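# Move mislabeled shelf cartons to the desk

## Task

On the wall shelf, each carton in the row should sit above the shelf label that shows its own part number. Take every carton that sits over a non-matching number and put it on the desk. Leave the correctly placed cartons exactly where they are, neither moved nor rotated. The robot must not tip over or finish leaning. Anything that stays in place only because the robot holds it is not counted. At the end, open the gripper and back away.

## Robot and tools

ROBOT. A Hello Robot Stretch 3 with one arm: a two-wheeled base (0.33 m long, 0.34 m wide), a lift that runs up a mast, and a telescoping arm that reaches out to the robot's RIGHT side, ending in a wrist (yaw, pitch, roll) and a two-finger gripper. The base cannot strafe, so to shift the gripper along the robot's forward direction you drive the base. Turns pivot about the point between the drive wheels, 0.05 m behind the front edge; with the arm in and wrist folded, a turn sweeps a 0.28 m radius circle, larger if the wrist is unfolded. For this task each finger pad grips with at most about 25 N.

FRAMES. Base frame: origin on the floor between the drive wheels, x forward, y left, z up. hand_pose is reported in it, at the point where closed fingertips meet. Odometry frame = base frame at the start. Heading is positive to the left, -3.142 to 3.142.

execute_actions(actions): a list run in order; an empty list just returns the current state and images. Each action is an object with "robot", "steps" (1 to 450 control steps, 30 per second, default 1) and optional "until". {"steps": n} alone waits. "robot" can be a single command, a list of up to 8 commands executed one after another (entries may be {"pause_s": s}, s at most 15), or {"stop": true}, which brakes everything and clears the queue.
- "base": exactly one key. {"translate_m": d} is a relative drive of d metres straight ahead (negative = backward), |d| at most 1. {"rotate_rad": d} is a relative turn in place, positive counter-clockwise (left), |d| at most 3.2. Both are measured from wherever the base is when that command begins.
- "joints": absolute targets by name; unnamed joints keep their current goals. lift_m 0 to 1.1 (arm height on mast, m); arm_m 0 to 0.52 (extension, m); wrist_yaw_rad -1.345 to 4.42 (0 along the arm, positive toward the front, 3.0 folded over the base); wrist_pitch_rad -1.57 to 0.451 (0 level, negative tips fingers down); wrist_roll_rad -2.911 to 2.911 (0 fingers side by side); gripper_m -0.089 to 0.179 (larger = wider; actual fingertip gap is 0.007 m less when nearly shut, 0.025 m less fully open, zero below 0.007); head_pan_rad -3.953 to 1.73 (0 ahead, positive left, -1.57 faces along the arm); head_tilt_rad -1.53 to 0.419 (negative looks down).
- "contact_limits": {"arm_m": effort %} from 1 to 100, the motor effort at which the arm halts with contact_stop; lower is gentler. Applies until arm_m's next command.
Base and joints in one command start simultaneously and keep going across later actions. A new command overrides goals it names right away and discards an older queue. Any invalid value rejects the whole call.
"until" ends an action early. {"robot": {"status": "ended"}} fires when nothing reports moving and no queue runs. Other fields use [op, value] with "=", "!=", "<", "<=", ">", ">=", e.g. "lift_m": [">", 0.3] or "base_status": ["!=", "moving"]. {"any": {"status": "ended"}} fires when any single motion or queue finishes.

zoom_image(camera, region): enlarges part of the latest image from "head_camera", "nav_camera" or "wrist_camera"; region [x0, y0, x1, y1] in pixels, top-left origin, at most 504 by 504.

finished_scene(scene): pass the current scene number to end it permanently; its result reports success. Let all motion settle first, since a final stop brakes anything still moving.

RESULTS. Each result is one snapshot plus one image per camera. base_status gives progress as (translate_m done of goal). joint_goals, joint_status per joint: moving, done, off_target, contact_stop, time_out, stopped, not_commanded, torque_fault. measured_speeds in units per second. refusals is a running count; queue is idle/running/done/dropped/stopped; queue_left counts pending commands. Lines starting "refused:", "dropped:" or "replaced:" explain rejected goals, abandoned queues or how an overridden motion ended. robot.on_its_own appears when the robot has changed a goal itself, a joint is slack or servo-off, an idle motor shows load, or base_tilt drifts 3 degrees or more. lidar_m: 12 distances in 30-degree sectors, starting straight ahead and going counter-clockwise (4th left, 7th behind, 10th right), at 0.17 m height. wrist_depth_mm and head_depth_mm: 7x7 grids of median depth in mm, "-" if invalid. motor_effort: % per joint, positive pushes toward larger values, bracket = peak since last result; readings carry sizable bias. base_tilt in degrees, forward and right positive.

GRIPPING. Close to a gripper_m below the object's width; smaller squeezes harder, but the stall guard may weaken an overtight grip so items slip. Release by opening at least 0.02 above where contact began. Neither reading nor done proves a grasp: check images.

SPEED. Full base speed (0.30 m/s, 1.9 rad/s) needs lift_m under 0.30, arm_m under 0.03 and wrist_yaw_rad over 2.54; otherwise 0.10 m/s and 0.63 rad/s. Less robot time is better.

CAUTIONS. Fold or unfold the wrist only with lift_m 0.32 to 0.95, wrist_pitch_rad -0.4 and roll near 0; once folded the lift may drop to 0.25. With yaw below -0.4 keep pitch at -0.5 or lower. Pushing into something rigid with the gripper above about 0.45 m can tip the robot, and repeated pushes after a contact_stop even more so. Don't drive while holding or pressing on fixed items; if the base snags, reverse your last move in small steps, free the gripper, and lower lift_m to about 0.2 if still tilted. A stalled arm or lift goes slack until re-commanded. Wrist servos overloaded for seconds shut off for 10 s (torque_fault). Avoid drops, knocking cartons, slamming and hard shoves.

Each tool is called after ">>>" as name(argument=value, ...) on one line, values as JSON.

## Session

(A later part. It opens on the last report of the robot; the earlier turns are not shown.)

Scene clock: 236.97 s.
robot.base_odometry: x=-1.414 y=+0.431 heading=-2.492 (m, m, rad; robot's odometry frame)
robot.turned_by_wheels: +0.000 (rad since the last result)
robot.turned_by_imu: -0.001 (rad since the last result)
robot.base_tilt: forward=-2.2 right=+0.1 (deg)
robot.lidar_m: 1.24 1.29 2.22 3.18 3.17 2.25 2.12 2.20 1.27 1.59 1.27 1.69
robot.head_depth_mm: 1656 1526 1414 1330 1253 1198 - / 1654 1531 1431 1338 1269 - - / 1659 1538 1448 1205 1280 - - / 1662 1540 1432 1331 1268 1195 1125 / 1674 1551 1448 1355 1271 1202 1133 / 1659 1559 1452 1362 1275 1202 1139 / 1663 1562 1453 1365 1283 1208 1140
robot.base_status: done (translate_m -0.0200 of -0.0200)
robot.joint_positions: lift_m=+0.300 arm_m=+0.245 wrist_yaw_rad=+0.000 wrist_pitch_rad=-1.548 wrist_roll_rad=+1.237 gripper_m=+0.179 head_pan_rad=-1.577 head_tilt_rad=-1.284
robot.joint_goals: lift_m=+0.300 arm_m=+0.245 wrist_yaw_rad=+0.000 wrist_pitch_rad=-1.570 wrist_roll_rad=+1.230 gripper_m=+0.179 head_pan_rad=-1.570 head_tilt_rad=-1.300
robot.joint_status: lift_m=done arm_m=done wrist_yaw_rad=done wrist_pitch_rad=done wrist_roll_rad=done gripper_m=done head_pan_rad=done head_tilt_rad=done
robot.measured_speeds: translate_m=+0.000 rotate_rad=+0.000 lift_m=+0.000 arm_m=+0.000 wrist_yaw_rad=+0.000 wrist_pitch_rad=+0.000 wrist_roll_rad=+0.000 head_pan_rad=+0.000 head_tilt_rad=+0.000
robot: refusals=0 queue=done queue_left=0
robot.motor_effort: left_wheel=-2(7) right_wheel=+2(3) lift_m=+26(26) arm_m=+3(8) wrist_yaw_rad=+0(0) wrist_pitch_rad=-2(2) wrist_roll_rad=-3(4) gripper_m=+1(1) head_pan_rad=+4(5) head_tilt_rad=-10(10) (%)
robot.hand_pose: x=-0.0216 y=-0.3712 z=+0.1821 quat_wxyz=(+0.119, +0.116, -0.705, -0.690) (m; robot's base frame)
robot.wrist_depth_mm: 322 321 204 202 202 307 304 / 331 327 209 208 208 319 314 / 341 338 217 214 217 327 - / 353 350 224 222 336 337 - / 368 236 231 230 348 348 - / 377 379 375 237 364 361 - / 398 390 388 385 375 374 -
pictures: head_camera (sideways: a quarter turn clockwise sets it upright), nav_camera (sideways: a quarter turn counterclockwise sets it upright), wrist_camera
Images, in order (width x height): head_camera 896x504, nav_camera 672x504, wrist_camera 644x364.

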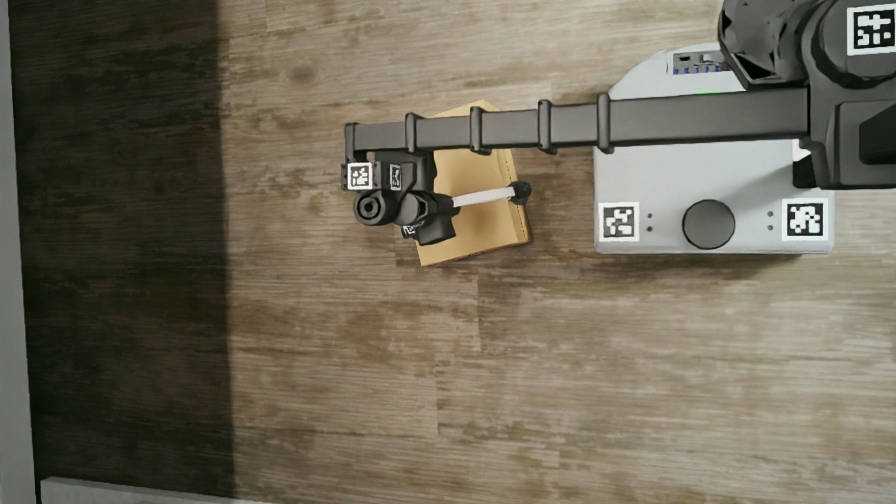

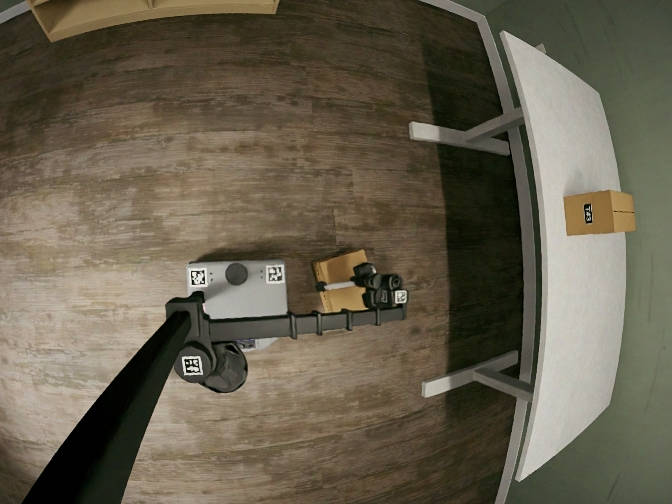

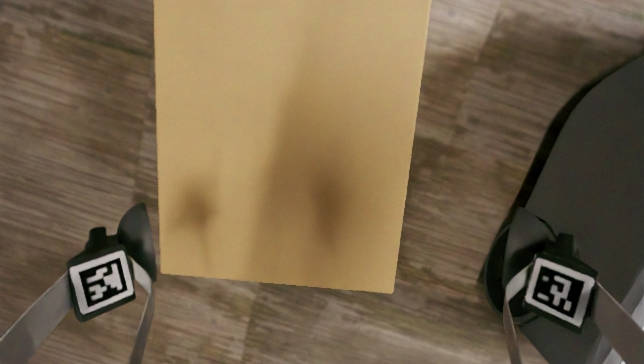

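>>> execute_actions(actions=[{"robot":[{"base":{"translate_m":-0.06},"joints":{"wrist_roll_rad":1.29,"arm_m":0.29}},{"joints":{"lift_m":0.23}}],"steps":450,"until":{"robot":{"status":"ended"}}}])

Scene clock: 240.37 s.
robot.base_odometry: x=-1.366 y=+0.468 heading=-2.492 (m, m, rad; robot's odometry frame)
robot.turned_by_wheels: +0.000 (rad since the last result)
robot.turned_by_imu: -0.001 (rad since the last result)
robot.base_tilt: forward=-2.1 right=+0.1 (deg)
robot.lidar_m: 1.29 1.35 2.30 3.16 3.07 2.20 2.07 2.13 1.25 1.59 1.29 1.75
robot.head_depth_mm: 1640 1526 1420 1337 1253 1205 - / 1662 1531 1425 1340 1263 - - / 1663 1540 1450 1214 1280 - - / 1671 1541 1440 1215 1267 1196 1124 / 1668 1545 1445 1352 1273 1197 1136 / 1677 1562 1456 1363 1276 1204 1141 / 1675 1566 1454 1367 1279 1203 1143
robot.base_status: done (translate_m -0.0600 of -0.0600)
robot.joint_positions: lift_m=+0.230 arm_m=+0.290 wrist_yaw_rad=+0.000 wrist_pitch_rad=-1.539 wrist_roll_rad=+1.283 gripper_m=+0.179 head_pan_rad=-1.576 head_tilt_rad=-1.284
robot.joint_goals: lift_m=+0.230 arm_m=+0.290 wrist_yaw_rad=+0.000 wrist_pitch_rad=-1.570 wrist_roll_rad=+1.290 gripper_m=+0.179 head_pan_rad=-1.570 head_tilt_rad=-1.300
robot.joint_status: lift_m=done arm_m=done wrist_yaw_rad=done wrist_pitch_rad=done wrist_roll_rad=done gripper_m=done head_pan_rad=done head_tilt_rad=done
robot.measured_speeds: translate_m=+0.000 rotate_rad=+0.000 lift_m=+0.000 arm_m=+0.000 wrist_yaw_rad=+0.000 wrist_pitch_rad=+0.000 wrist_roll_rad=+0.000 head_pan_rad=+0.000 head_tilt_rad=+0.000
robot: refusals=0 queue=done queue_left=0
robot.motor_effort: left_wheel=-2(6) right_wheel=+2(2) lift_m=+23(26) arm_m=+3(4) wrist_yaw_rad=+0(1) wrist_pitch_rad=-4(5) wrist_roll_rad=+4(4) gripper_m=+0(0) head_pan_rad=+4(4) head_tilt_rad=-10(11) (%)
robot.hand_pose: x=-0.0216 y=-0.4185 z=+0.1121 quat_wxyz=(+0.103, +0.099, -0.711, -0.689) (m; robot's base frame)
robot.wrist_depth_mm: 257 141 139 137 135 134 239 / 265 146 142 141 139 139 247 / 274 269 148 146 143 143 255 / 282 277 152 150 148 149 262 / 294 160 158 156 153 153 271 / 304 165 163 161 158 157 - / 315 309 169 167 164 294 293
pictures: head_camera (sideways: a quarter turn clockwise sets it upright), nav_camera (sideways: a quarter turn counterclockwise sets it upright), wrist_camera
Images, in order (width x height): head_camera 896x504, nav_camera 672x504, wrist_camera 644x364.

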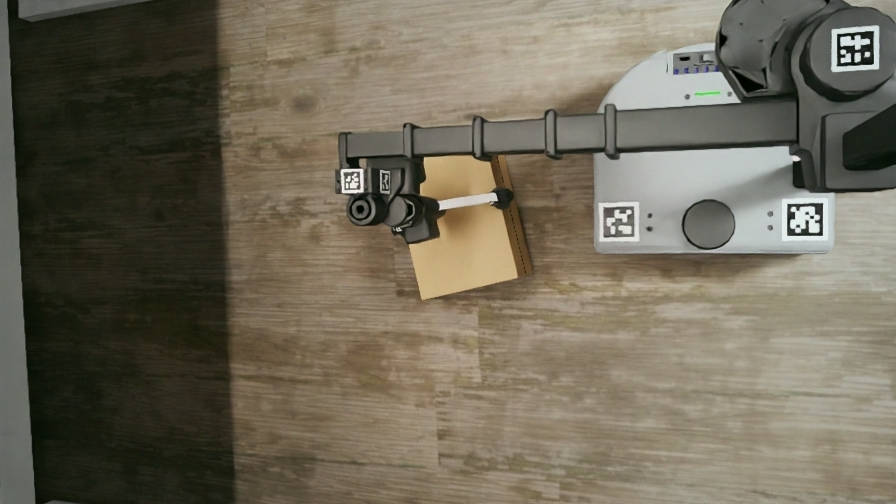

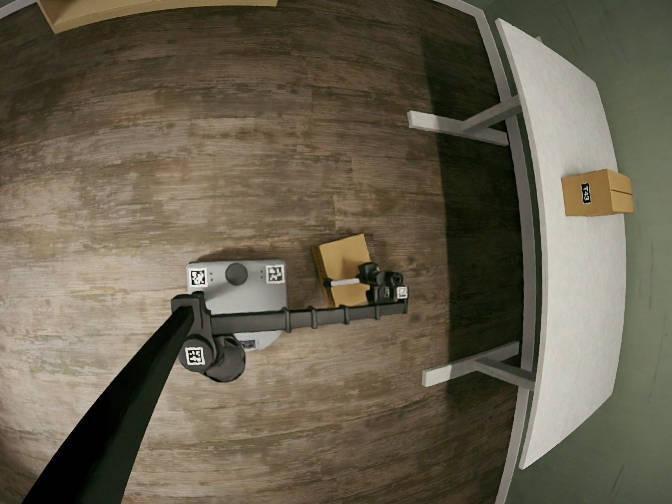

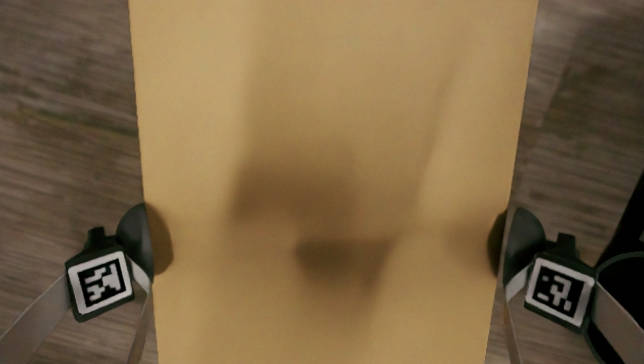

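>>> execute_actions(actions=[{"robot":[{"joints":{"lift_m":0.26}},{"joints":{"arm_m":0.283}},{"joints":{"lift_m":0.18}}],"steps":450,"until":{"robot":{"status":"ended"}}}])

Scene clock: 242.73 s.
robot.base_odometry: x=-1.366 y=+0.468 heading=-2.492 (m, m, rad; robot's odometry frame)
robot.turned_by_wheels: +0.000 (rad since the last result)
robot.turned_by_imu: +0.000 (rad since the last result)
robot.base_tilt: forward=-2.2 right=+0.0 (deg)
robot.lidar_m: 1.30 1.34 2.31 3.17 3.07 2.19 2.06 2.13 1.25 1.59 1.30 1.76
robot.head_depth_mm: 1629 1521 1423 1330 1251 1200 - / 1658 1528 1432 1338 1269 - - / 1658 1543 1447 1209 1279 - - / 1670 1543 1443 1212 1267 1194 1119 / 1676 1548 1450 1346 1272 1199 1132 / 1672 1553 1452 1363 1269 1210 1140 / 1675 1573 1457 1367 1282 1207 1141
robot.base_status: done (translate_m -0.0600 of -0.0600)
robot.joint_positions: lift_m=+0.225 arm_m=+0.283 wrist_yaw_rad=+0.000 wrist_pitch_rad=-1.516 wrist_roll_rad=+1.284 gripper_m=+0.179 head_pan_rad=-1.576 head_tilt_rad=-1.285
robot.joint_goals: lift_m=+0.225 arm_m=+0.283 wrist_yaw_rad=+0.000 wrist_pitch_rad=-1.570 wrist_roll_rad=+1.290 gripper_m=+0.179 head_pan_rad=-1.570 head_tilt_rad=-1.300
robot.joint_status: lift_m=contact_stop arm_m=done wrist_yaw_rad=done wrist_pitch_rad=done wrist_roll_rad=done gripper_m=done head_pan_rad=done head_tilt_rad=done
robot.measured_speeds: translate_m=+0.000 rotate_rad=+0.001 lift_m=-0.012 arm_m=+0.000 wrist_yaw_rad=+0.000 wrist_pitch_rad=+0.024 wrist_roll_rad=+0.024 head_pan_rad=+0.000 head_tilt_rad=+0.000
robot: refusals=0 queue=dropped queue_left=0
robot.on_its_own: lift_m is slack since a contact_stop, until your next command for it (your +0.180 is given up)
robot.motor_effort: left_wheel=-2(2) right_wheel=-1(2) lift_m=+19(35) arm_m=-2(2) wrist_yaw_rad=+0(0) wrist_pitch_rad=-11(14) wrist_roll_rad=+3(4) gripper_m=-2(2) head_pan_rad=+4(5) head_tilt_rad=-10(10) (%)
robot.hand_pose: x=-0.0216 y=-0.4179 z=+0.1063 quat_wxyz=(+0.104, +0.098, -0.718, -0.681) (m; robot's base frame)
robot.wrist_depth_mm: 259 140 135 133 130 128 230 / 267 143 140 137 134 132 237 / 276 149 144 141 139 137 245 / 286 277 149 146 143 141 250 / 297 157 154 151 148 145 259 / 305 163 159 156 152 150 - / 318 309 165 162 158 277 282
pictures: head_camera (sideways: a quarter turn clockwise sets it upright), nav_camera (sideways: a quarter turn counterclockwise sets it upright), wrist_camera
Images, in order (width x height): head_camera 896x504, nav_camera 672x504, wrist_camera 644x364.

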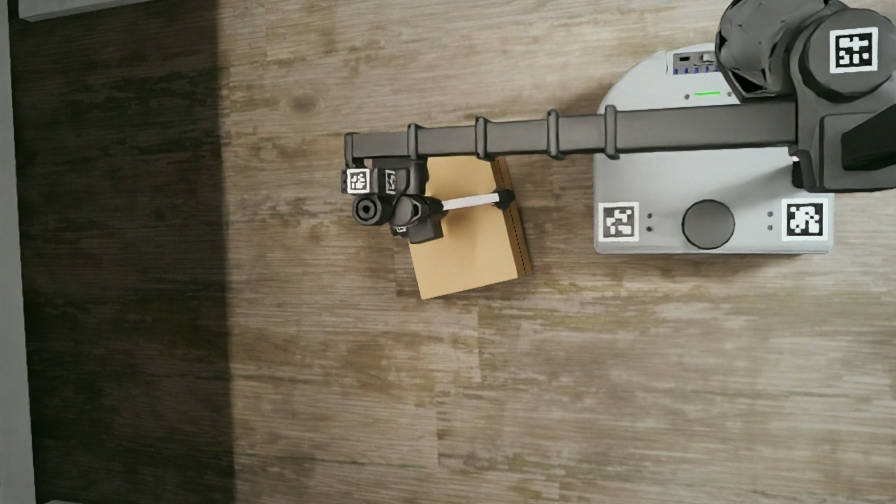

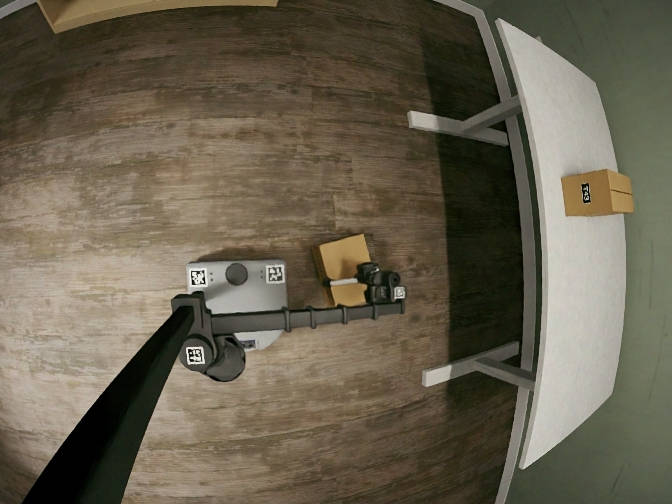

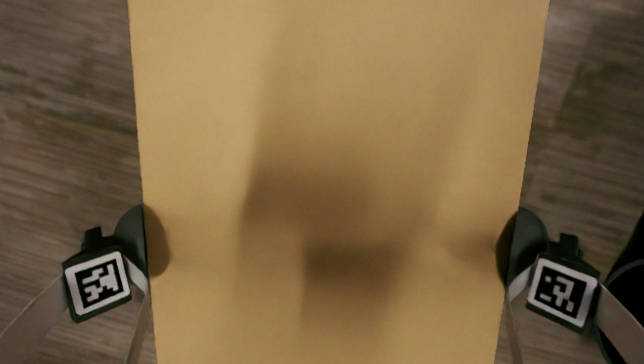

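>>> execute_actions(actions=[{"robot":[{"joints":{"lift_m":0.26}},{"joints":{"arm_m":0.268}},{"joints":{"lift_m":0.18}}],"steps":450,"until":{"robot":{"status":"ended"}}}])

Scene clock: 245.20 s.
robot.base_odometry: x=-1.366 y=+0.468 heading=-2.492 (m, m, rad; robot's odometry frame)
robot.turned_by_wheels: +0.000 (rad since the last result)
robot.turned_by_imu: +0.000 (rad since the last result)
robot.base_tilt: forward=-2.2 right=+0.0 (deg)
robot.lidar_m: 1.29 1.34 2.30 3.16 3.06 2.19 2.06 2.13 1.24 1.59 1.30 1.76
robot.head_depth_mm: 1630 1518 1422 1331 1256 1203 - / 1654 1536 1425 1337 1273 - - / 1656 1536 1452 1186 1284 - - / 1678 1544 1438 1204 1269 1200 1123 / 1679 1542 1447 1353 1273 1202 1137 / 1676 1567 1450 1353 1276 1205 1139 / 1682 1567 1456 1364 1286 1208 1142
robot.base_status: done (translate_m -0.0600 of -0.0600)
robot.joint_positions: lift_m=+0.233 arm_m=+0.268 wrist_yaw_rad=+0.003 wrist_pitch_rad=-1.492 wrist_roll_rad=+1.284 gripper_m=+0.179 head_pan_rad=-1.576 head_tilt_rad=-1.285
robot.joint_goals: lift_m=+0.233 arm_m=+0.268 wrist_yaw_rad=+0.000 wrist_pitch_rad=-1.570 wrist_roll_rad=+1.290 gripper_m=+0.179 head_pan_rad=-1.570 head_tilt_rad=-1.300
robot.joint_status: lift_m=contact_stop arm_m=done wrist_yaw_rad=done wrist_pitch_rad=done wrist_roll_rad=done gripper_m=done head_pan_rad=done head_tilt_rad=done
robot.measured_speeds: translate_m=+0.000 rotate_rad=+0.003 lift_m=-0.009 arm_m=+0.000 wrist_yaw_rad=+0.070 wrist_pitch_rad=+0.671 wrist_roll_rad=-0.024 head_pan_rad=+0.000 head_tilt_rad=+0.000
robot: refusals=0 queue=dropped queue_left=0
robot.on_its_own: lift_m is slack since a contact_stop, until your next command for it (your +0.180 is given up)
robot.motor_effort: left_wheel=+1(2) right_wheel=+0(2) lift_m=+17(33) arm_m=-1(2) wrist_yaw_rad=-5(5) wrist_pitch_rad=-28(28) wrist_roll_rad=+4(4) gripper_m=-3(3) head_pan_rad=+4(4) head_tilt_rad=-9(10) (%)
robot.hand_pose: x=-0.0216 y=-0.4089 z=+0.1139 quat_wxyz=(+0.106, +0.098, -0.726, -0.672) (m; robot's base frame)
robot.wrist_depth_mm: 273 147 136 128 119 115 236 / 284 152 141 131 122 242 240 / 292 157 145 135 126 249 248 / 301 162 150 139 129 257 254 / 312 165 154 143 133 263 261 / 322 172 160 148 137 278 - / 340 183 166 152 140 285 284
pictures: head_camera (sideways: a quarter turn clockwise sets it upright), nav_camera (sideways: a quarter turn counterclockwise sets it upright), wrist_camera
Images, in order (width x height): head_camera 896x504, nav_camera 672x504, wrist_camera 644x364.

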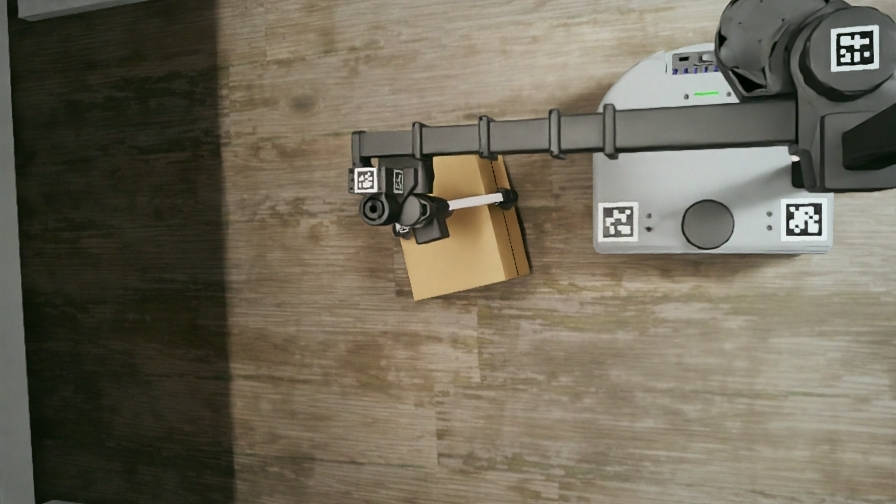

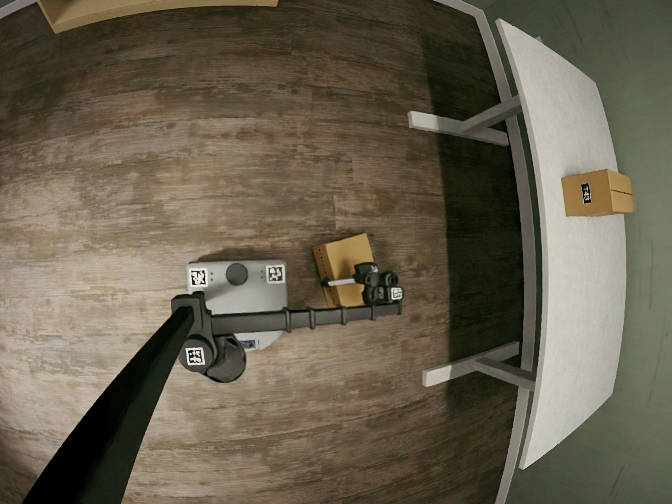

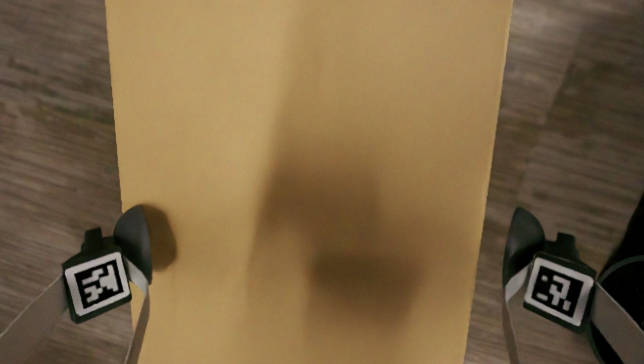

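>>> execute_actions(actions=[{"robot":[{"joints":{"lift_m":0.27}},{"pause_s":1},{"joints":{"arm_m":0.277}},{"joints":{"lift_m":0.18}}],"steps":450,"until":{"robot":{"status":"ended"}}}])

Scene clock: 248.70 s.
robot.base_odometry: x=-1.366 y=+0.468 heading=-2.492 (m, m, rad; robot's odometry frame)
robot.turned_by_wheels: +0.000 (rad since the last result)
robot.turned_by_imu: -0.001 (rad since the last result)
robot.base_tilt: forward=-2.2 right=+0.1 (deg)
robot.lidar_m: 1.29 1.35 2.30 3.15 3.06 2.19 2.06 2.13 1.25 1.59 1.30 1.76
robot.head_depth_mm: 1633 1521 1418 1335 1252 1206 - / 1652 1528 1428 1333 1266 - - / 1666 1536 1444 1190 1279 - - / 1665 1545 1440 1201 1272 1194 1126 / 1678 1549 1447 1348 1273 1198 1135 / 1672 1555 1448 1359 1279 1203 1143 / 1675 1560 1457 1362 1281 1210 1148
robot.base_status: done (translate_m -0.0600 of -0.0600)
robot.joint_positions: lift_m=+0.231 arm_m=+0.277 wrist_yaw_rad=+0.004 wrist_pitch_rad=-1.486 wrist_roll_rad=+1.282 gripper_m=+0.179 head_pan_rad=-1.576 head_tilt_rad=-1.286
robot.joint_goals: lift_m=+0.232 arm_m=+0.277 wrist_yaw_rad=+0.000 wrist_pitch_rad=-1.570 wrist_roll_rad=+1.290 gripper_m=+0.179 head_pan_rad=-1.570 head_tilt_rad=-1.300
robot.joint_status: lift_m=contact_stop arm_m=done wrist_yaw_rad=done wrist_pitch_rad=done wrist_roll_rad=done gripper_m=done head_pan_rad=done head_tilt_rad=done
robot.measured_speeds: translate_m=+0.000 rotate_rad=+0.007 lift_m=-0.015 arm_m=+0.002 wrist_yaw_rad=+0.070 wrist_pitch_rad=+0.576 wrist_roll_rad=-0.048 head_pan_rad=+0.000 head_tilt_rad=+0.000
robot: refusals=0 queue=dropped queue_left=0
robot.on_its_own: lift_m is slack since a contact_stop, until your next command for it (your +0.180 is given up)
robot.motor_effort: left_wheel=+3(4) right_wheel=-5(9) lift_m=+23(36) arm_m=+2(1) wrist_yaw_rad=-6(7) wrist_pitch_rad=-29(29) wrist_roll_rad=+5(5) gripper_m=-3(3) head_pan_rad=+4(4) head_tilt_rad=-10(9) (%)
robot.hand_pose: x=-0.0216 y=-0.4191 z=+0.1126 quat_wxyz=(+0.108, +0.099, -0.728, -0.670) (m; robot's base frame)
robot.wrist_depth_mm: 273 146 134 123 114 108 233 / 281 151 138 127 117 111 237 / 290 156 142 131 121 115 245 / 300 162 147 134 124 118 253 / 311 164 152 139 128 121 257 / 323 170 158 143 131 124 - / 338 319 162 147 134 281 277
pictures: head_camera (sideways: a quarter turn clockwise sets it upright), nav_camera (sideways: a quarter turn counterclockwise sets it upright), wrist_camera
Images, in order (width x height): head_camera 896x504, nav_camera 672x504, wrist_camera 644x364.

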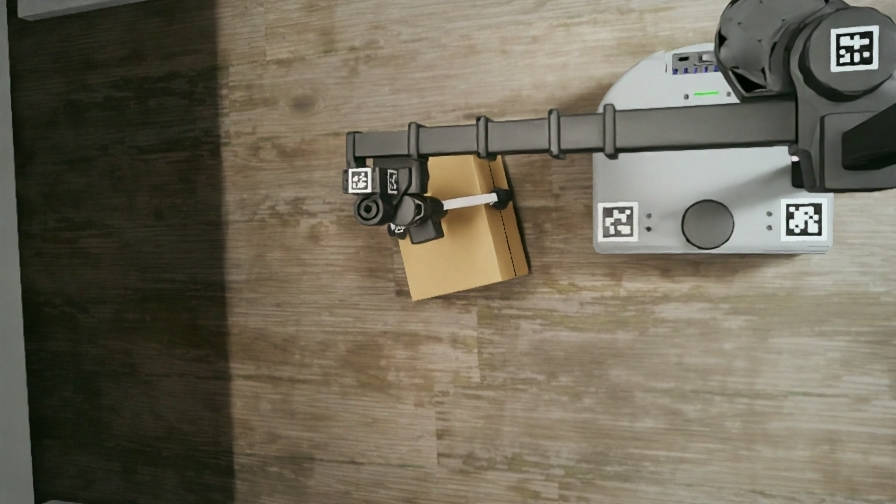

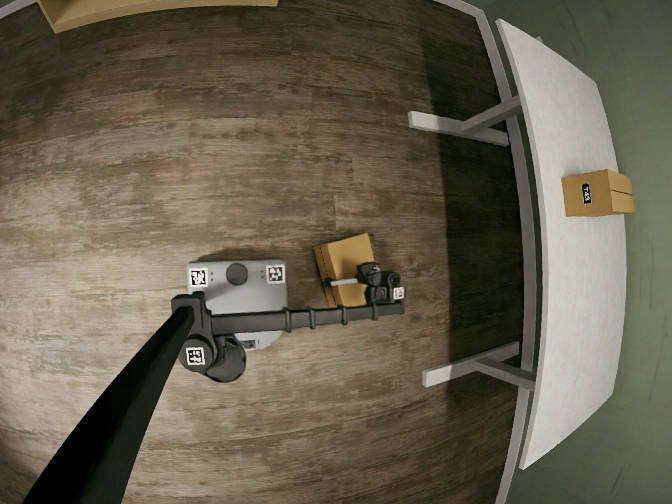

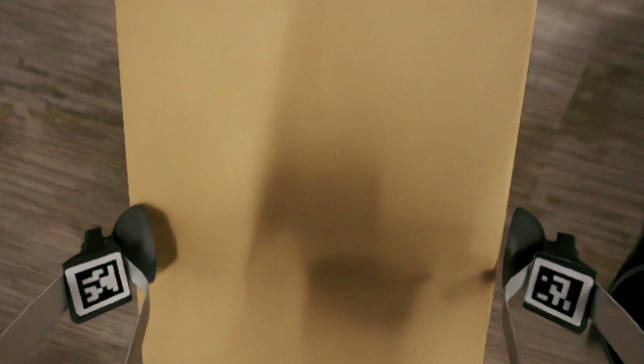

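>>> execute_actions(actions=[{"robot":{"joints":{"arm_m":0.34,"lift_m":0.21}},"steps":60}])

Scene clock: 250.83 s.
robot.base_odometry: x=-1.366 y=+0.468 heading=-2.492 (m, m, rad; robot's odometry frame)
robot.turned_by_wheels: +0.000 (rad since the last result)
robot.turned_by_imu: -0.001 (rad since the last result)
robot.base_tilt: forward=-2.2 right=+0.1 (deg)
robot.lidar_m: 1.30 1.35 2.31 3.16 3.07 2.18 2.07 2.13 0.43 0.38 1.30 1.76
robot.head_depth_mm: 1631 1522 1421 1335 1257 1202 - / 1649 1532 1423 1330 1273 - - / 1658 1533 1460 1207 1281 - - / 1663 1545 1449 1205 1275 1202 1121 / 1670 1552 1443 1348 1272 1201 1136 / 1675 1551 1451 1358 1278 1204 1138 / 1678 1558 1453 1367 1280 1211 1138
robot.base_status: done (translate_m -0.0600 of -0.0600)
robot.joint_positions: lift_m=+0.236 arm_m=+0.340 wrist_yaw_rad=+0.003 wrist_pitch_rad=-1.554 wrist_roll_rad=+1.280 gripper_m=+0.179 head_pan_rad=-1.576 head_tilt_rad=-1.286
robot.joint_goals: lift_m=+0.236 arm_m=+0.340 wrist_yaw_rad=+0.000 wrist_pitch_rad=-1.570 wrist_roll_rad=+1.290 gripper_m=+0.179 head_pan_rad=-1.570 head_tilt_rad=-1.300
robot.joint_status: lift_m=contact_stop arm_m=done wrist_yaw_rad=done wrist_pitch_rad=done wrist_roll_rad=done gripper_m=done head_pan_rad=done head_tilt_rad=done
robot.measured_speeds: translate_m=+0.000 rotate_rad=+0.000 lift_m=+0.000 arm_m=+0.000 wrist_yaw_rad=+0.000 wrist_pitch_rad=+0.000 wrist_roll_rad=+0.000 head_pan_rad=+0.000 head_tilt_rad=+0.000
robot: refusals=0 queue=dropped queue_left=0
robot.on_its_own: lift_m is slack since a contact_stop, until your next command for it (your +0.210 is given up)
robot.motor_effort: left_wheel=+0(4) right_wheel=+1(8) lift_m=+30(29) arm_m=+4(4) wrist_yaw_rad=-3(8) wrist_pitch_rad=+0(20) wrist_roll_rad=+6(9) gripper_m=-2(4) head_pan_rad=+4(3) head_tilt_rad=-9(10) (%)
robot.hand_pose: x=-0.0216 y=-0.4646 z=+0.1186 quat_wxyz=(+0.105, +0.102, -0.705, -0.694) (m; robot's base frame)
robot.wrist_depth_mm: 260 148 131 119 108 99 248 / 267 153 136 122 111 101 254 / 277 159 140 126 114 105 263 / 288 164 145 129 116 108 273 / 295 165 150 133 120 111 282 / 305 171 155 137 123 114 - / 319 310 160 142 127 210 305
pictures: head_camera (sideways: a quarter turn clockwise sets it upright), nav_camera (sideways: a quarter turn counterclockwise sets it upright), wrist_camera
Images, in order (width x height): head_camera 896x504, nav_camera 672x504, wrist_camera 644x364.

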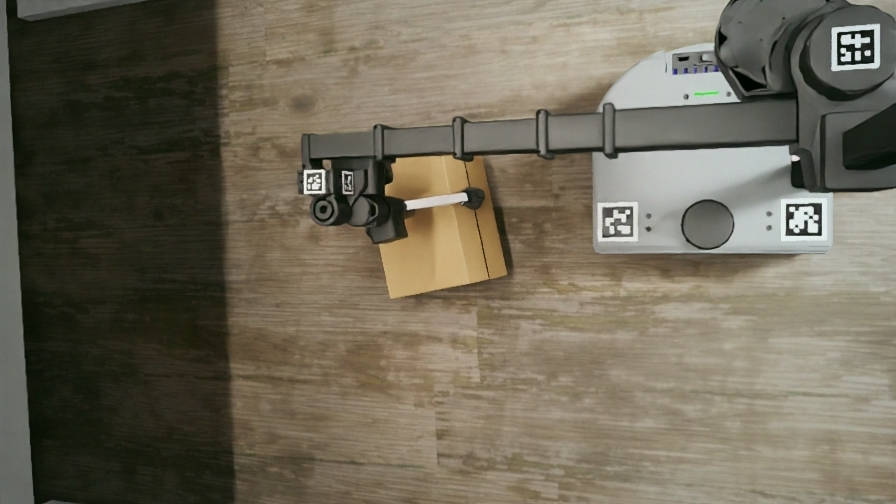

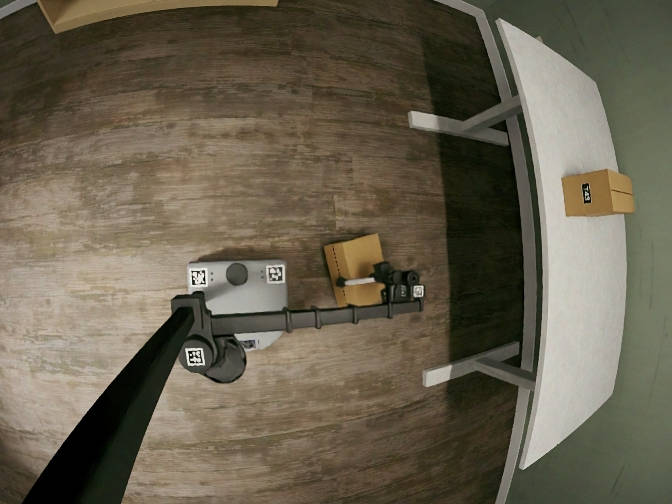

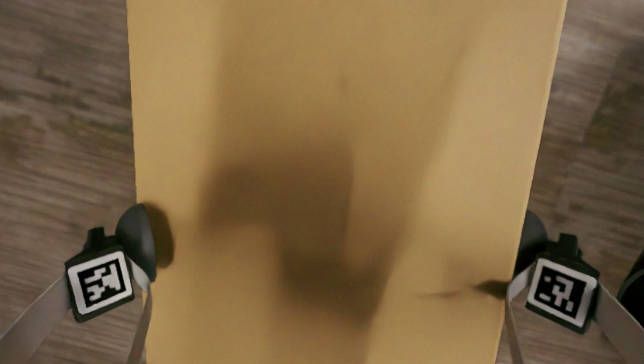

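>>> execute_actions(actions=[{"robot":[{"joints":{"gripper_m":0.15}},{"joints":{"arm_m":0.40,"lift_m":0.27}}],"steps":150,"until":{"robot":{"status":"ended"}}}])

Scene clock: 254.27 s.
robot.base_odometry: x=-1.366 y=+0.468 heading=-2.492 (m, m, rad; robot's odometry frame)
robot.turned_by_wheels: +0.000 (rad since the last result)
robot.turned_by_imu: -0.001 (rad since the last result)
robot.base_tilt: forward=-2.2 right=+0.1 (deg)
robot.lidar_m: 1.30 1.35 2.30 3.17 3.06 2.19 2.06 2.13 0.50 0.42 1.29 1.76
robot.head_depth_mm: 1630 1528 1415 1337 1253 1199 - / 1650 1535 1429 1332 1263 - - / 1659 1538 - 1261 1276 - - / 1666 1531 1438 1222 1273 1195 1127 / 1667 1545 1444 1353 1270 1201 1134 / 1678 1560 1449 1358 1277 1206 1144 / 1663 1558 1459 1363 1287 1208 1143
robot.base_status: done (translate_m -0.0600 of -0.0600)
robot.joint_positions: lift_m=+0.270 arm_m=+0.400 wrist_yaw_rad=+0.001 wrist_pitch_rad=-1.553 wrist_roll_rad=+1.283 gripper_m=+0.150 head_pan_rad=-1.576 head_tilt_rad=-1.286
robot.joint_goals: lift_m=+0.270 arm_m=+0.400 wrist_yaw_rad=+0.000 wrist_pitch_rad=-1.570 wrist_roll_rad=+1.290 gripper_m=+0.150 head_pan_rad=-1.570 head_tilt_rad=-1.300
robot.joint_status: lift_m=done arm_m=done wrist_yaw_rad=done wrist_pitch_rad=done wrist_roll_rad=done gripper_m=done head_pan_rad=done head_tilt_rad=done
robot.measured_speeds: translate_m=+0.000 rotate_rad=+0.000 lift_m=+0.000 arm_m=+0.000 wrist_yaw_rad=+0.000 wrist_pitch_rad=+0.000 wrist_roll_rad=+0.000 head_pan_rad=+0.000 head_tilt_rad=+0.000
robot: refusals=0 queue=done queue_left=0
robot.motor_effort: left_wheel=+0(1) right_wheel=+1(2) lift_m=+34(35) arm_m=+3(3) wrist_yaw_rad=-1(3) wrist_pitch_rad=+0(0) wrist_roll_rad=+4(6) gripper_m=-2(100) head_pan_rad=+4(4) head_tilt_rad=-9(9) (%)
robot.hand_pose: x=-0.0216 y=-0.5248 z=+0.1519 quat_wxyz=(+0.103, +0.101, -0.706, -0.694) (m; robot's base frame)
robot.wrist_depth_mm: 292 288 285 144 125 280 277 / 299 296 166 145 129 287 286 / 311 305 173 150 133 294 295 / 320 318 181 156 138 307 304 / 334 329 188 162 143 313 314 / 346 - 197 169 148 - 325 / 358 354 207 176 153 337 337
pictures: head_camera (sideways: a quarter turn clockwise sets it upright), nav_camera (sideways: a quarter turn counterclockwise sets it upright), wrist_camera
Images, in order (width x height): head_camera 896x504, nav_camera 672x504, wrist_camera 644x364.

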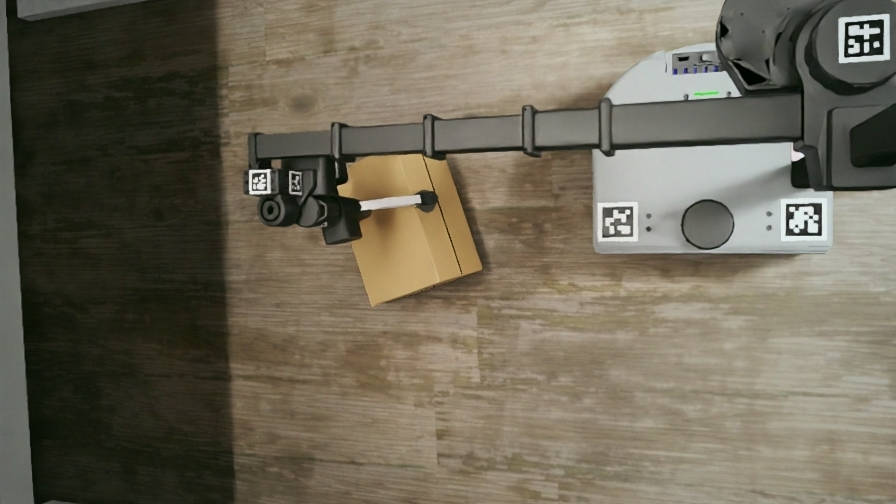

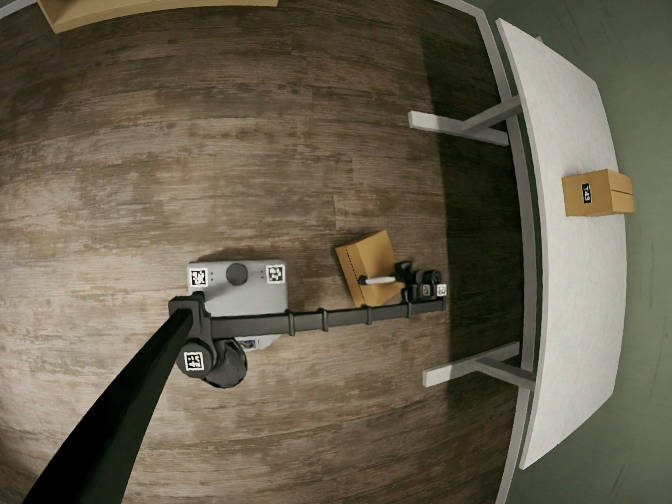

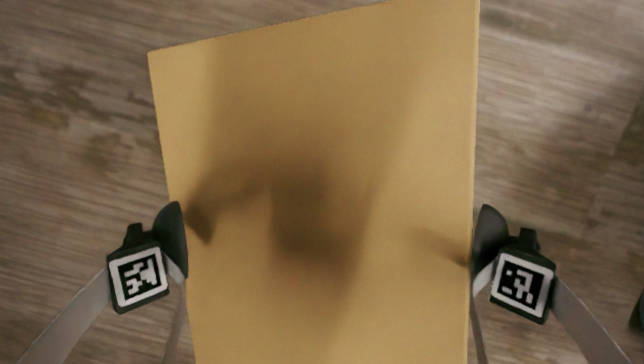

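Progress (~45°). Continue.

>>> execute_actions(actions=[{"robot":[{"joints":{"arm_m":0.47,"lift_m":0.285}}],"steps":150,"until":{"robot":{"status":"ended"}}},{"steps":20}])

Scene clock: 256.60 s.
robot.base_odometry: x=-1.366 y=+0.468 heading=-2.492 (m, m, rad; robot's odometry frame)
robot.turned_by_wheels: +0.000 (rad since the last result)
robot.turned_by_imu: -0.001 (rad since the last result)
robot.base_tilt: forward=-2.1 right=+0.0 (deg)
robot.lidar_m: 1.30 1.35 2.30 3.17 3.07 2.20 2.06 2.13 1.25 0.47 1.29 1.76
robot.head_depth_mm: 1631 1521 1418 1329 1254 1201 - / 1655 1524 1427 1333 1261 - - / 1651 1560 1238 1321 1279 - - / 1665 1546 1309 1312 1279 1200 1124 / 1676 1547 1445 1350 1274 1202 1132 / 1675 1553 1458 1359 1278 1206 1142 / 1673 1568 1465 1362 1280 1206 1144
robot.base_status: done (translate_m -0.0600 of -0.0600)
robot.joint_positions: lift_m=+0.285 arm_m=+0.470 wrist_yaw_rad=+0.001 wrist_pitch_rad=-1.553 wrist_roll_rad=+1.283 gripper_m=+0.150 head_pan_rad=-1.576 head_tilt_rad=-1.286
robot.joint_goals: lift_m=+0.285 arm_m=+0.470 wrist_yaw_rad=+0.000 wrist_pitch_rad=-1.570 wrist_roll_rad=+1.290 gripper_m=+0.150 head_pan_rad=-1.570 head_tilt_rad=-1.300
robot.joint_status: lift_m=done arm_m=done wrist_yaw_rad=done wrist_pitch_rad=done wrist_roll_rad=done gripper_m=done head_pan_rad=done head_tilt_rad=done
robot.measured_speeds: translate_m=+0.000 rotate_rad=+0.000 lift_m=+0.000 arm_m=+0.000 wrist_yaw_rad=+0.000 wrist_pitch_rad=+0.000 wrist_roll_rad=+0.000 head_pan_rad=+0.000 head_tilt_rad=+0.000
robot: refusals=0 queue=done queue_left=0
robot.motor_effort: left_wheel=+0(0) right_wheel=+1(1) lift_m=+33(35) arm_m=+3(0) wrist_yaw_rad=-1(1) wrist_pitch_rad=+0(0) wrist_roll_rad=+4(4) gripper_m=-2(2) head_pan_rad=+4(4) head_tilt_rad=-9(10) (%)
robot.hand_pose: x=-0.0216 y=-0.5948 z=+0.1669 quat_wxyz=(+0.103, +0.100, -0.706, -0.694) (m; robot's base frame)
robot.wrist_depth_mm: 303 303 300 297 136 294 290 / 315 311 190 153 137 303 299 / 323 323 187 160 140 311 310 / 333 333 199 168 145 322 320 / 348 343 210 176 152 330 330 / 360 - 224 187 160 - 340 / 372 373 240 198 167 355 354
pictures: head_camera (sideways: a quarter turn clockwise sets it upright), nav_camera (sideways: a quarter turn counterclockwise sets it upright), wrist_camera
Images, in order (width x height): head_camera 896x504, nav_camera 672x504, wrist_camera 644x364.

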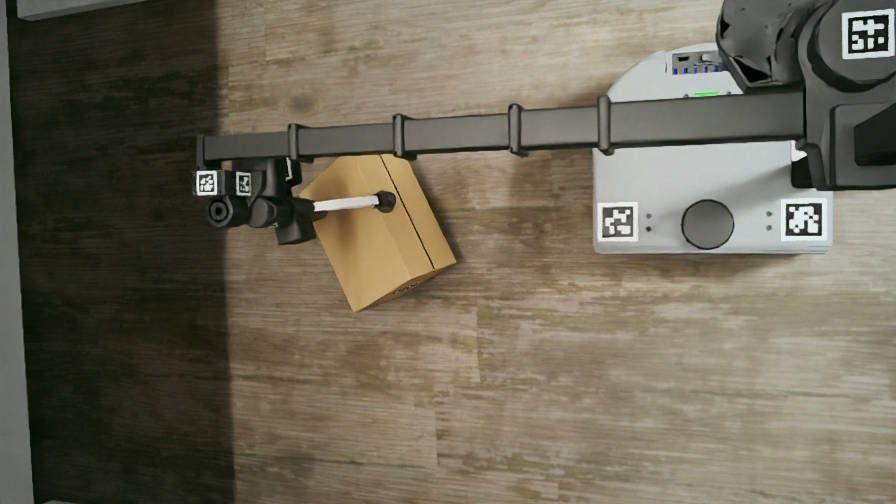

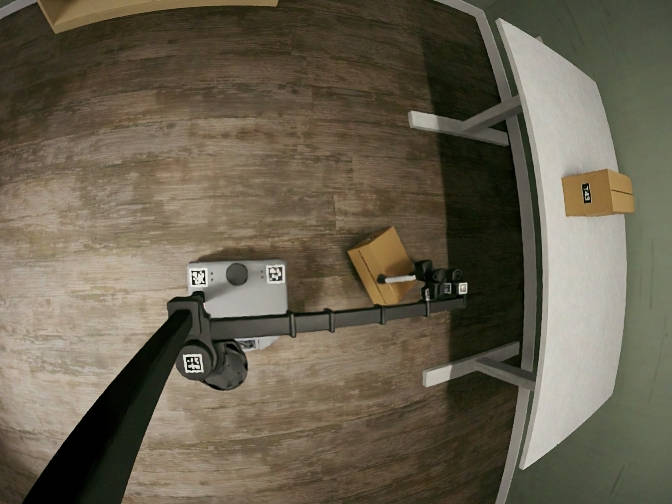

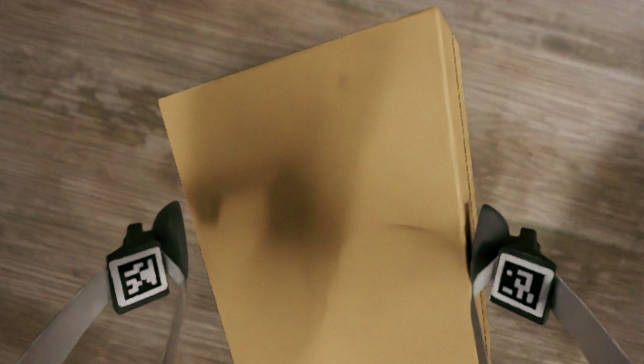

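>>> execute_actions(actions=[{"robot":[{"joints":{"arm_m":0.52,"lift_m":0.295,"gripper_m":0.1}},{"pause_s":0.5},{"joints":{"lift_m":0.45,"gripper_m":0.17,"head_tilt_rad":-1.0}}],"steps":250,"until":{"robot":{"status":"ended"}}},{"steps":20}])

Scene clock: 264.87 s.
robot.base_odometry: x=-1.366 y=+0.468 heading=-2.492 (m, m, rad; robot's odometry frame)
robot.turned_by_wheels: +0.000 (rad since the last result)
robot.turned_by_imu: -0.002 (rad since the last result)
robot.base_tilt: forward=-2.2 right=+0.1 (deg)
robot.lidar_m: 1.29 1.35 2.30 3.16 3.10 2.19 2.06 2.13 1.25 1.59 1.30 1.76
robot.head_depth_mm: 1100 928 1764 1550 1370 1234 1122 / 1108 935 1814 1586 1379 - - / 1115 941 1874 1541 1301 1244 1158 / 1120 944 1818 1540 1279 1247 1149 / 1062 939 1820 1584 1401 1256 1132 / 850 934 1824 1591 1410 1257 1142 / 1121 962 1825 1599 1413 1259 1141
robot.base_status: done (translate_m -0.0600 of -0.0600)
robot.joint_positions: lift_m=+0.450 arm_m=+0.518 wrist_yaw_rad=+0.001 wrist_pitch_rad=-1.552 wrist_roll_rad=+1.283 gripper_m=+0.170 head_pan_rad=-1.576 head_tilt_rad=-1.002
robot.joint_goals: lift_m=+0.450 arm_m=+0.520 wrist_yaw_rad=+0.000 wrist_pitch_rad=-1.570 wrist_roll_rad=+1.290 gripper_m=+0.170 head_pan_rad=-1.570 head_tilt_rad=-1.000
robot.joint_status: lift_m=done arm_m=done wrist_yaw_rad=done wrist_pitch_rad=done wrist_roll_rad=done gripper_m=done head_pan_rad=done head_tilt_rad=done
robot.measured_speeds: translate_m=+0.000 rotate_rad=+0.000 lift_m=+0.000 arm_m=+0.000 wrist_yaw_rad=+0.000 wrist_pitch_rad=+0.000 wrist_roll_rad=+0.000 head_pan_rad=+0.000 head_tilt_rad=+0.000
robot: refusals=0 queue=done queue_left=0
robot.motor_effort: left_wheel=-1(1) right_wheel=+2(2) lift_m=+33(35) arm_m=+3(1) wrist_yaw_rad=+0(1) wrist_pitch_rad=-1(1) wrist_roll_rad=+4(4) gripper_m=+1(100) head_pan_rad=+4(4) head_tilt_rad=+1(33) (%)
robot.hand_pose: x=-0.0216 y=-0.6439 z=+0.3319 quat_wxyz=(+0.103, +0.100, -0.706, -0.693) (m; robot's base frame)
robot.wrist_depth_mm: 460 461 453 455 453 445 438 / 476 472 466 461 457 460 457 / 494 490 481 361 365 473 471 / 511 503 502 376 373 485 480 / 523 518 519 390 386 501 494 / 555 539 532 533 530 522 521 / 573 563 556 552 547 543 543
pictures: head_camera (sideways: a quarter turn clockwise sets it upright), nav_camera (sideways: a quarter turn counterclockwise sets it upright), wrist_camera
Images, in order (width x height): head_camera 896x504, nav_camera 672x504, wrist_camera 644x364.

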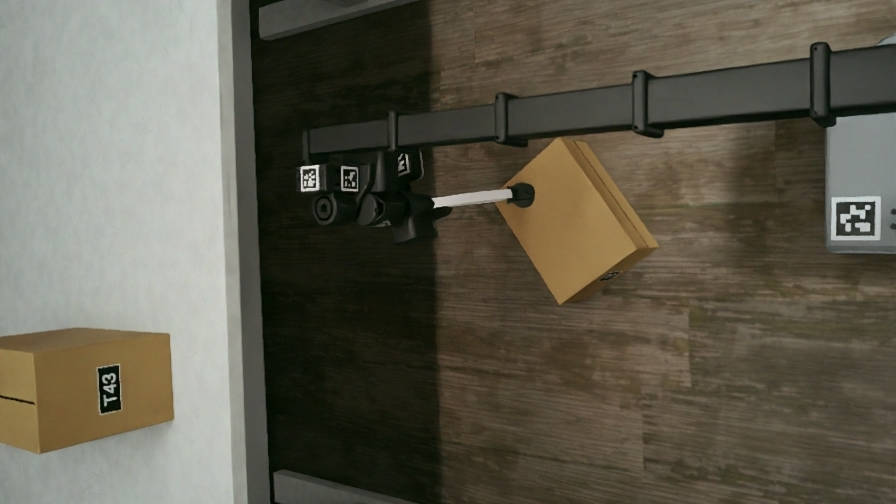

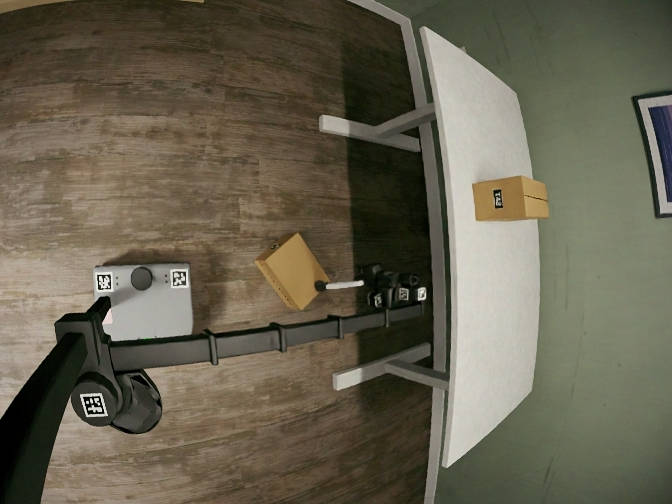

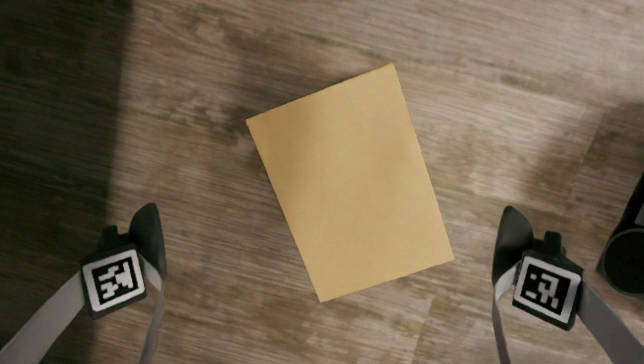

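>>> execute_actions(actions=[{"robot":[{"joints":{"arm_m":0.0}},{"base":{"rotate_rad":0.62},"joints":{"wrist_roll_rad":1.57,"gripper_m":0.0}},{"base":{"translate_m":-0.27}},{"joints":{"arm_m":0.40}}],"steps":450,"until":{"robot":{"status":"ended"}}}])

Scene clock: 280.27 s.
robot.base_odometry: x=-1.286 y=+0.726 heading=-1.872 (m, m, rad; robot's odometry frame)
robot.turned_by_wheels: +0.620 (rad since the last result)
robot.turned_by_imu: +0.614 (rad since the last result)
robot.base_tilt: forward=-2.1 right=+0.1 (deg)
robot.lidar_m: 1.61 2.89 3.32 2.50 1.91 1.84 1.94 1.02 1.44 1.30 1.95 1.51
robot.head_depth_mm: 1008 909 827 1556 1379 1237 1119 / 800 878 1711 1555 1423 - - / 829 897 1764 1566 1439 1212 1156 / 1123 948 1802 1574 1397 1228 1148 / 1131 1006 1741 1579 1403 1251 1134 / 1142 2011 1830 1583 1407 1257 1138 / 1151 2127 1838 1599 1407 1261 1143
robot.base_status: done (translate_m -0.2700 of -0.2700)
robot.joint_positions: lift_m=+0.450 arm_m=+0.163 wrist_yaw_rad=+0.000 wrist_pitch_rad=-1.550 wrist_roll_rad=+1.564 gripper_m=+0.000 head_pan_rad=-1.576 head_tilt_rad=-1.001
robot.joint_goals: lift_m=+0.450 arm_m=+0.400 wrist_yaw_rad=+0.000 wrist_pitch_rad=-1.570 wrist_roll_rad=+1.570 gripper_m=+0.000 head_pan_rad=-1.570 head_tilt_rad=-1.000
robot.joint_status: lift_m=done arm_m=moving wrist_yaw_rad=done wrist_pitch_rad=done wrist_roll_rad=done gripper_m=done head_pan_rad=done head_tilt_rad=done
robot.measured_speeds: translate_m=+0.000 rotate_rad=+0.000 lift_m=+0.000 arm_m=+0.140 wrist_yaw_rad=+0.000 wrist_pitch_rad=+0.000 wrist_roll_rad=+0.000 head_pan_rad=+0.000 head_tilt_rad=+0.000
robot: refusals=0 queue=running queue_left=0
robot.motor_effort: left_wheel=-1(8) right_wheel=+2(4) lift_m=+33(34) arm_m=+2(3) wrist_yaw_rad=+0(0) wrist_pitch_rad=-1(1) wrist_roll_rad=+3(5) gripper_m=-7(100) head_pan_rad=+4(4) head_tilt_rad=+1(1) (%)
robot.hand_pose: x=-0.0215 y=-0.2887 z=+0.3319 quat_wxyz=(+0.003, +0.002, -0.714, -0.700) (m; robot's base frame)
robot.wrist_depth_mm: 459 348 366 451 448 - - / 477 358 363 465 464 - - / 490 370 372 486 476 - - / 510 387 384 498 496 - - / 525 522 520 - 509 503 506 / 548 547 535 549 529 519 519 / 571 573 560 552 552 536 534
pictures: head_camera (sideways: a quarter turn clockwise sets it upright), nav_camera (sideways: a quarter turn counterclockwise sets it upright), wrist_camera
Images, in order (width x height): head_camera 896x504, nav_camera 672x504, wrist_camera 644x364.

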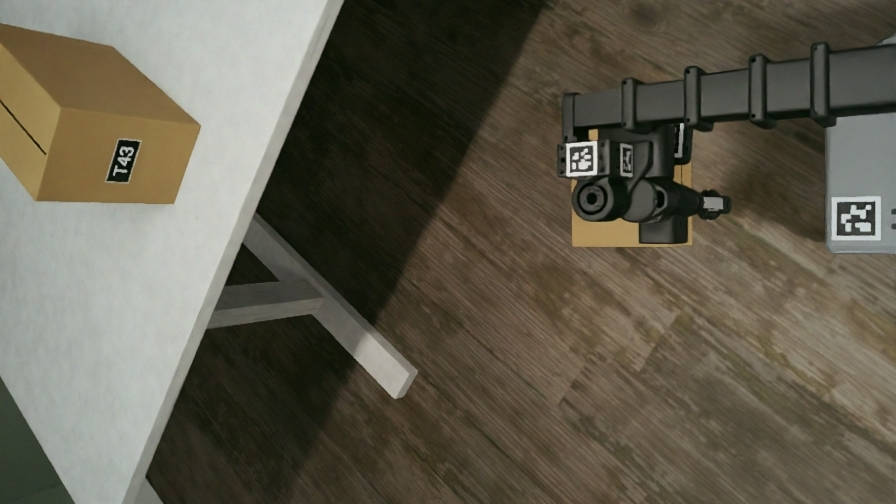

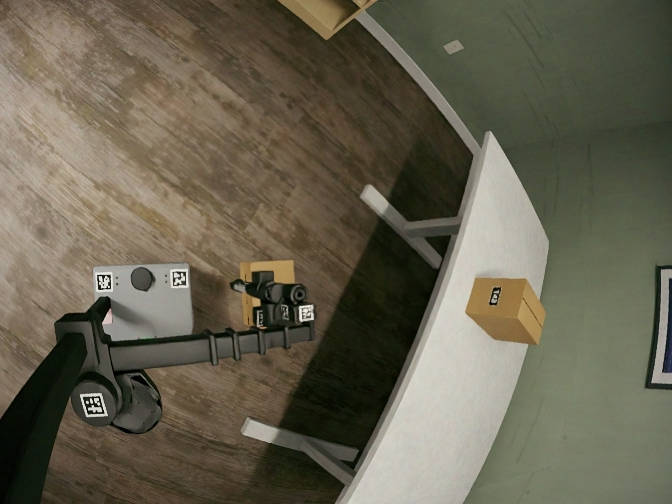

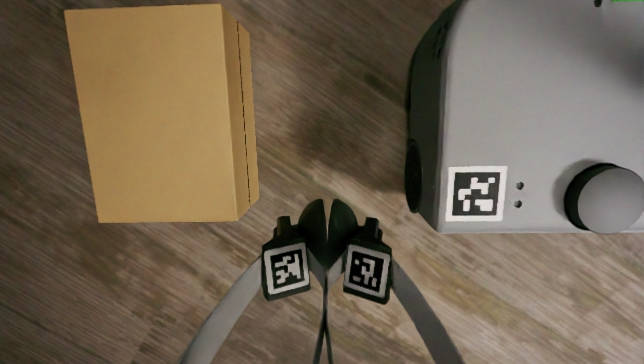

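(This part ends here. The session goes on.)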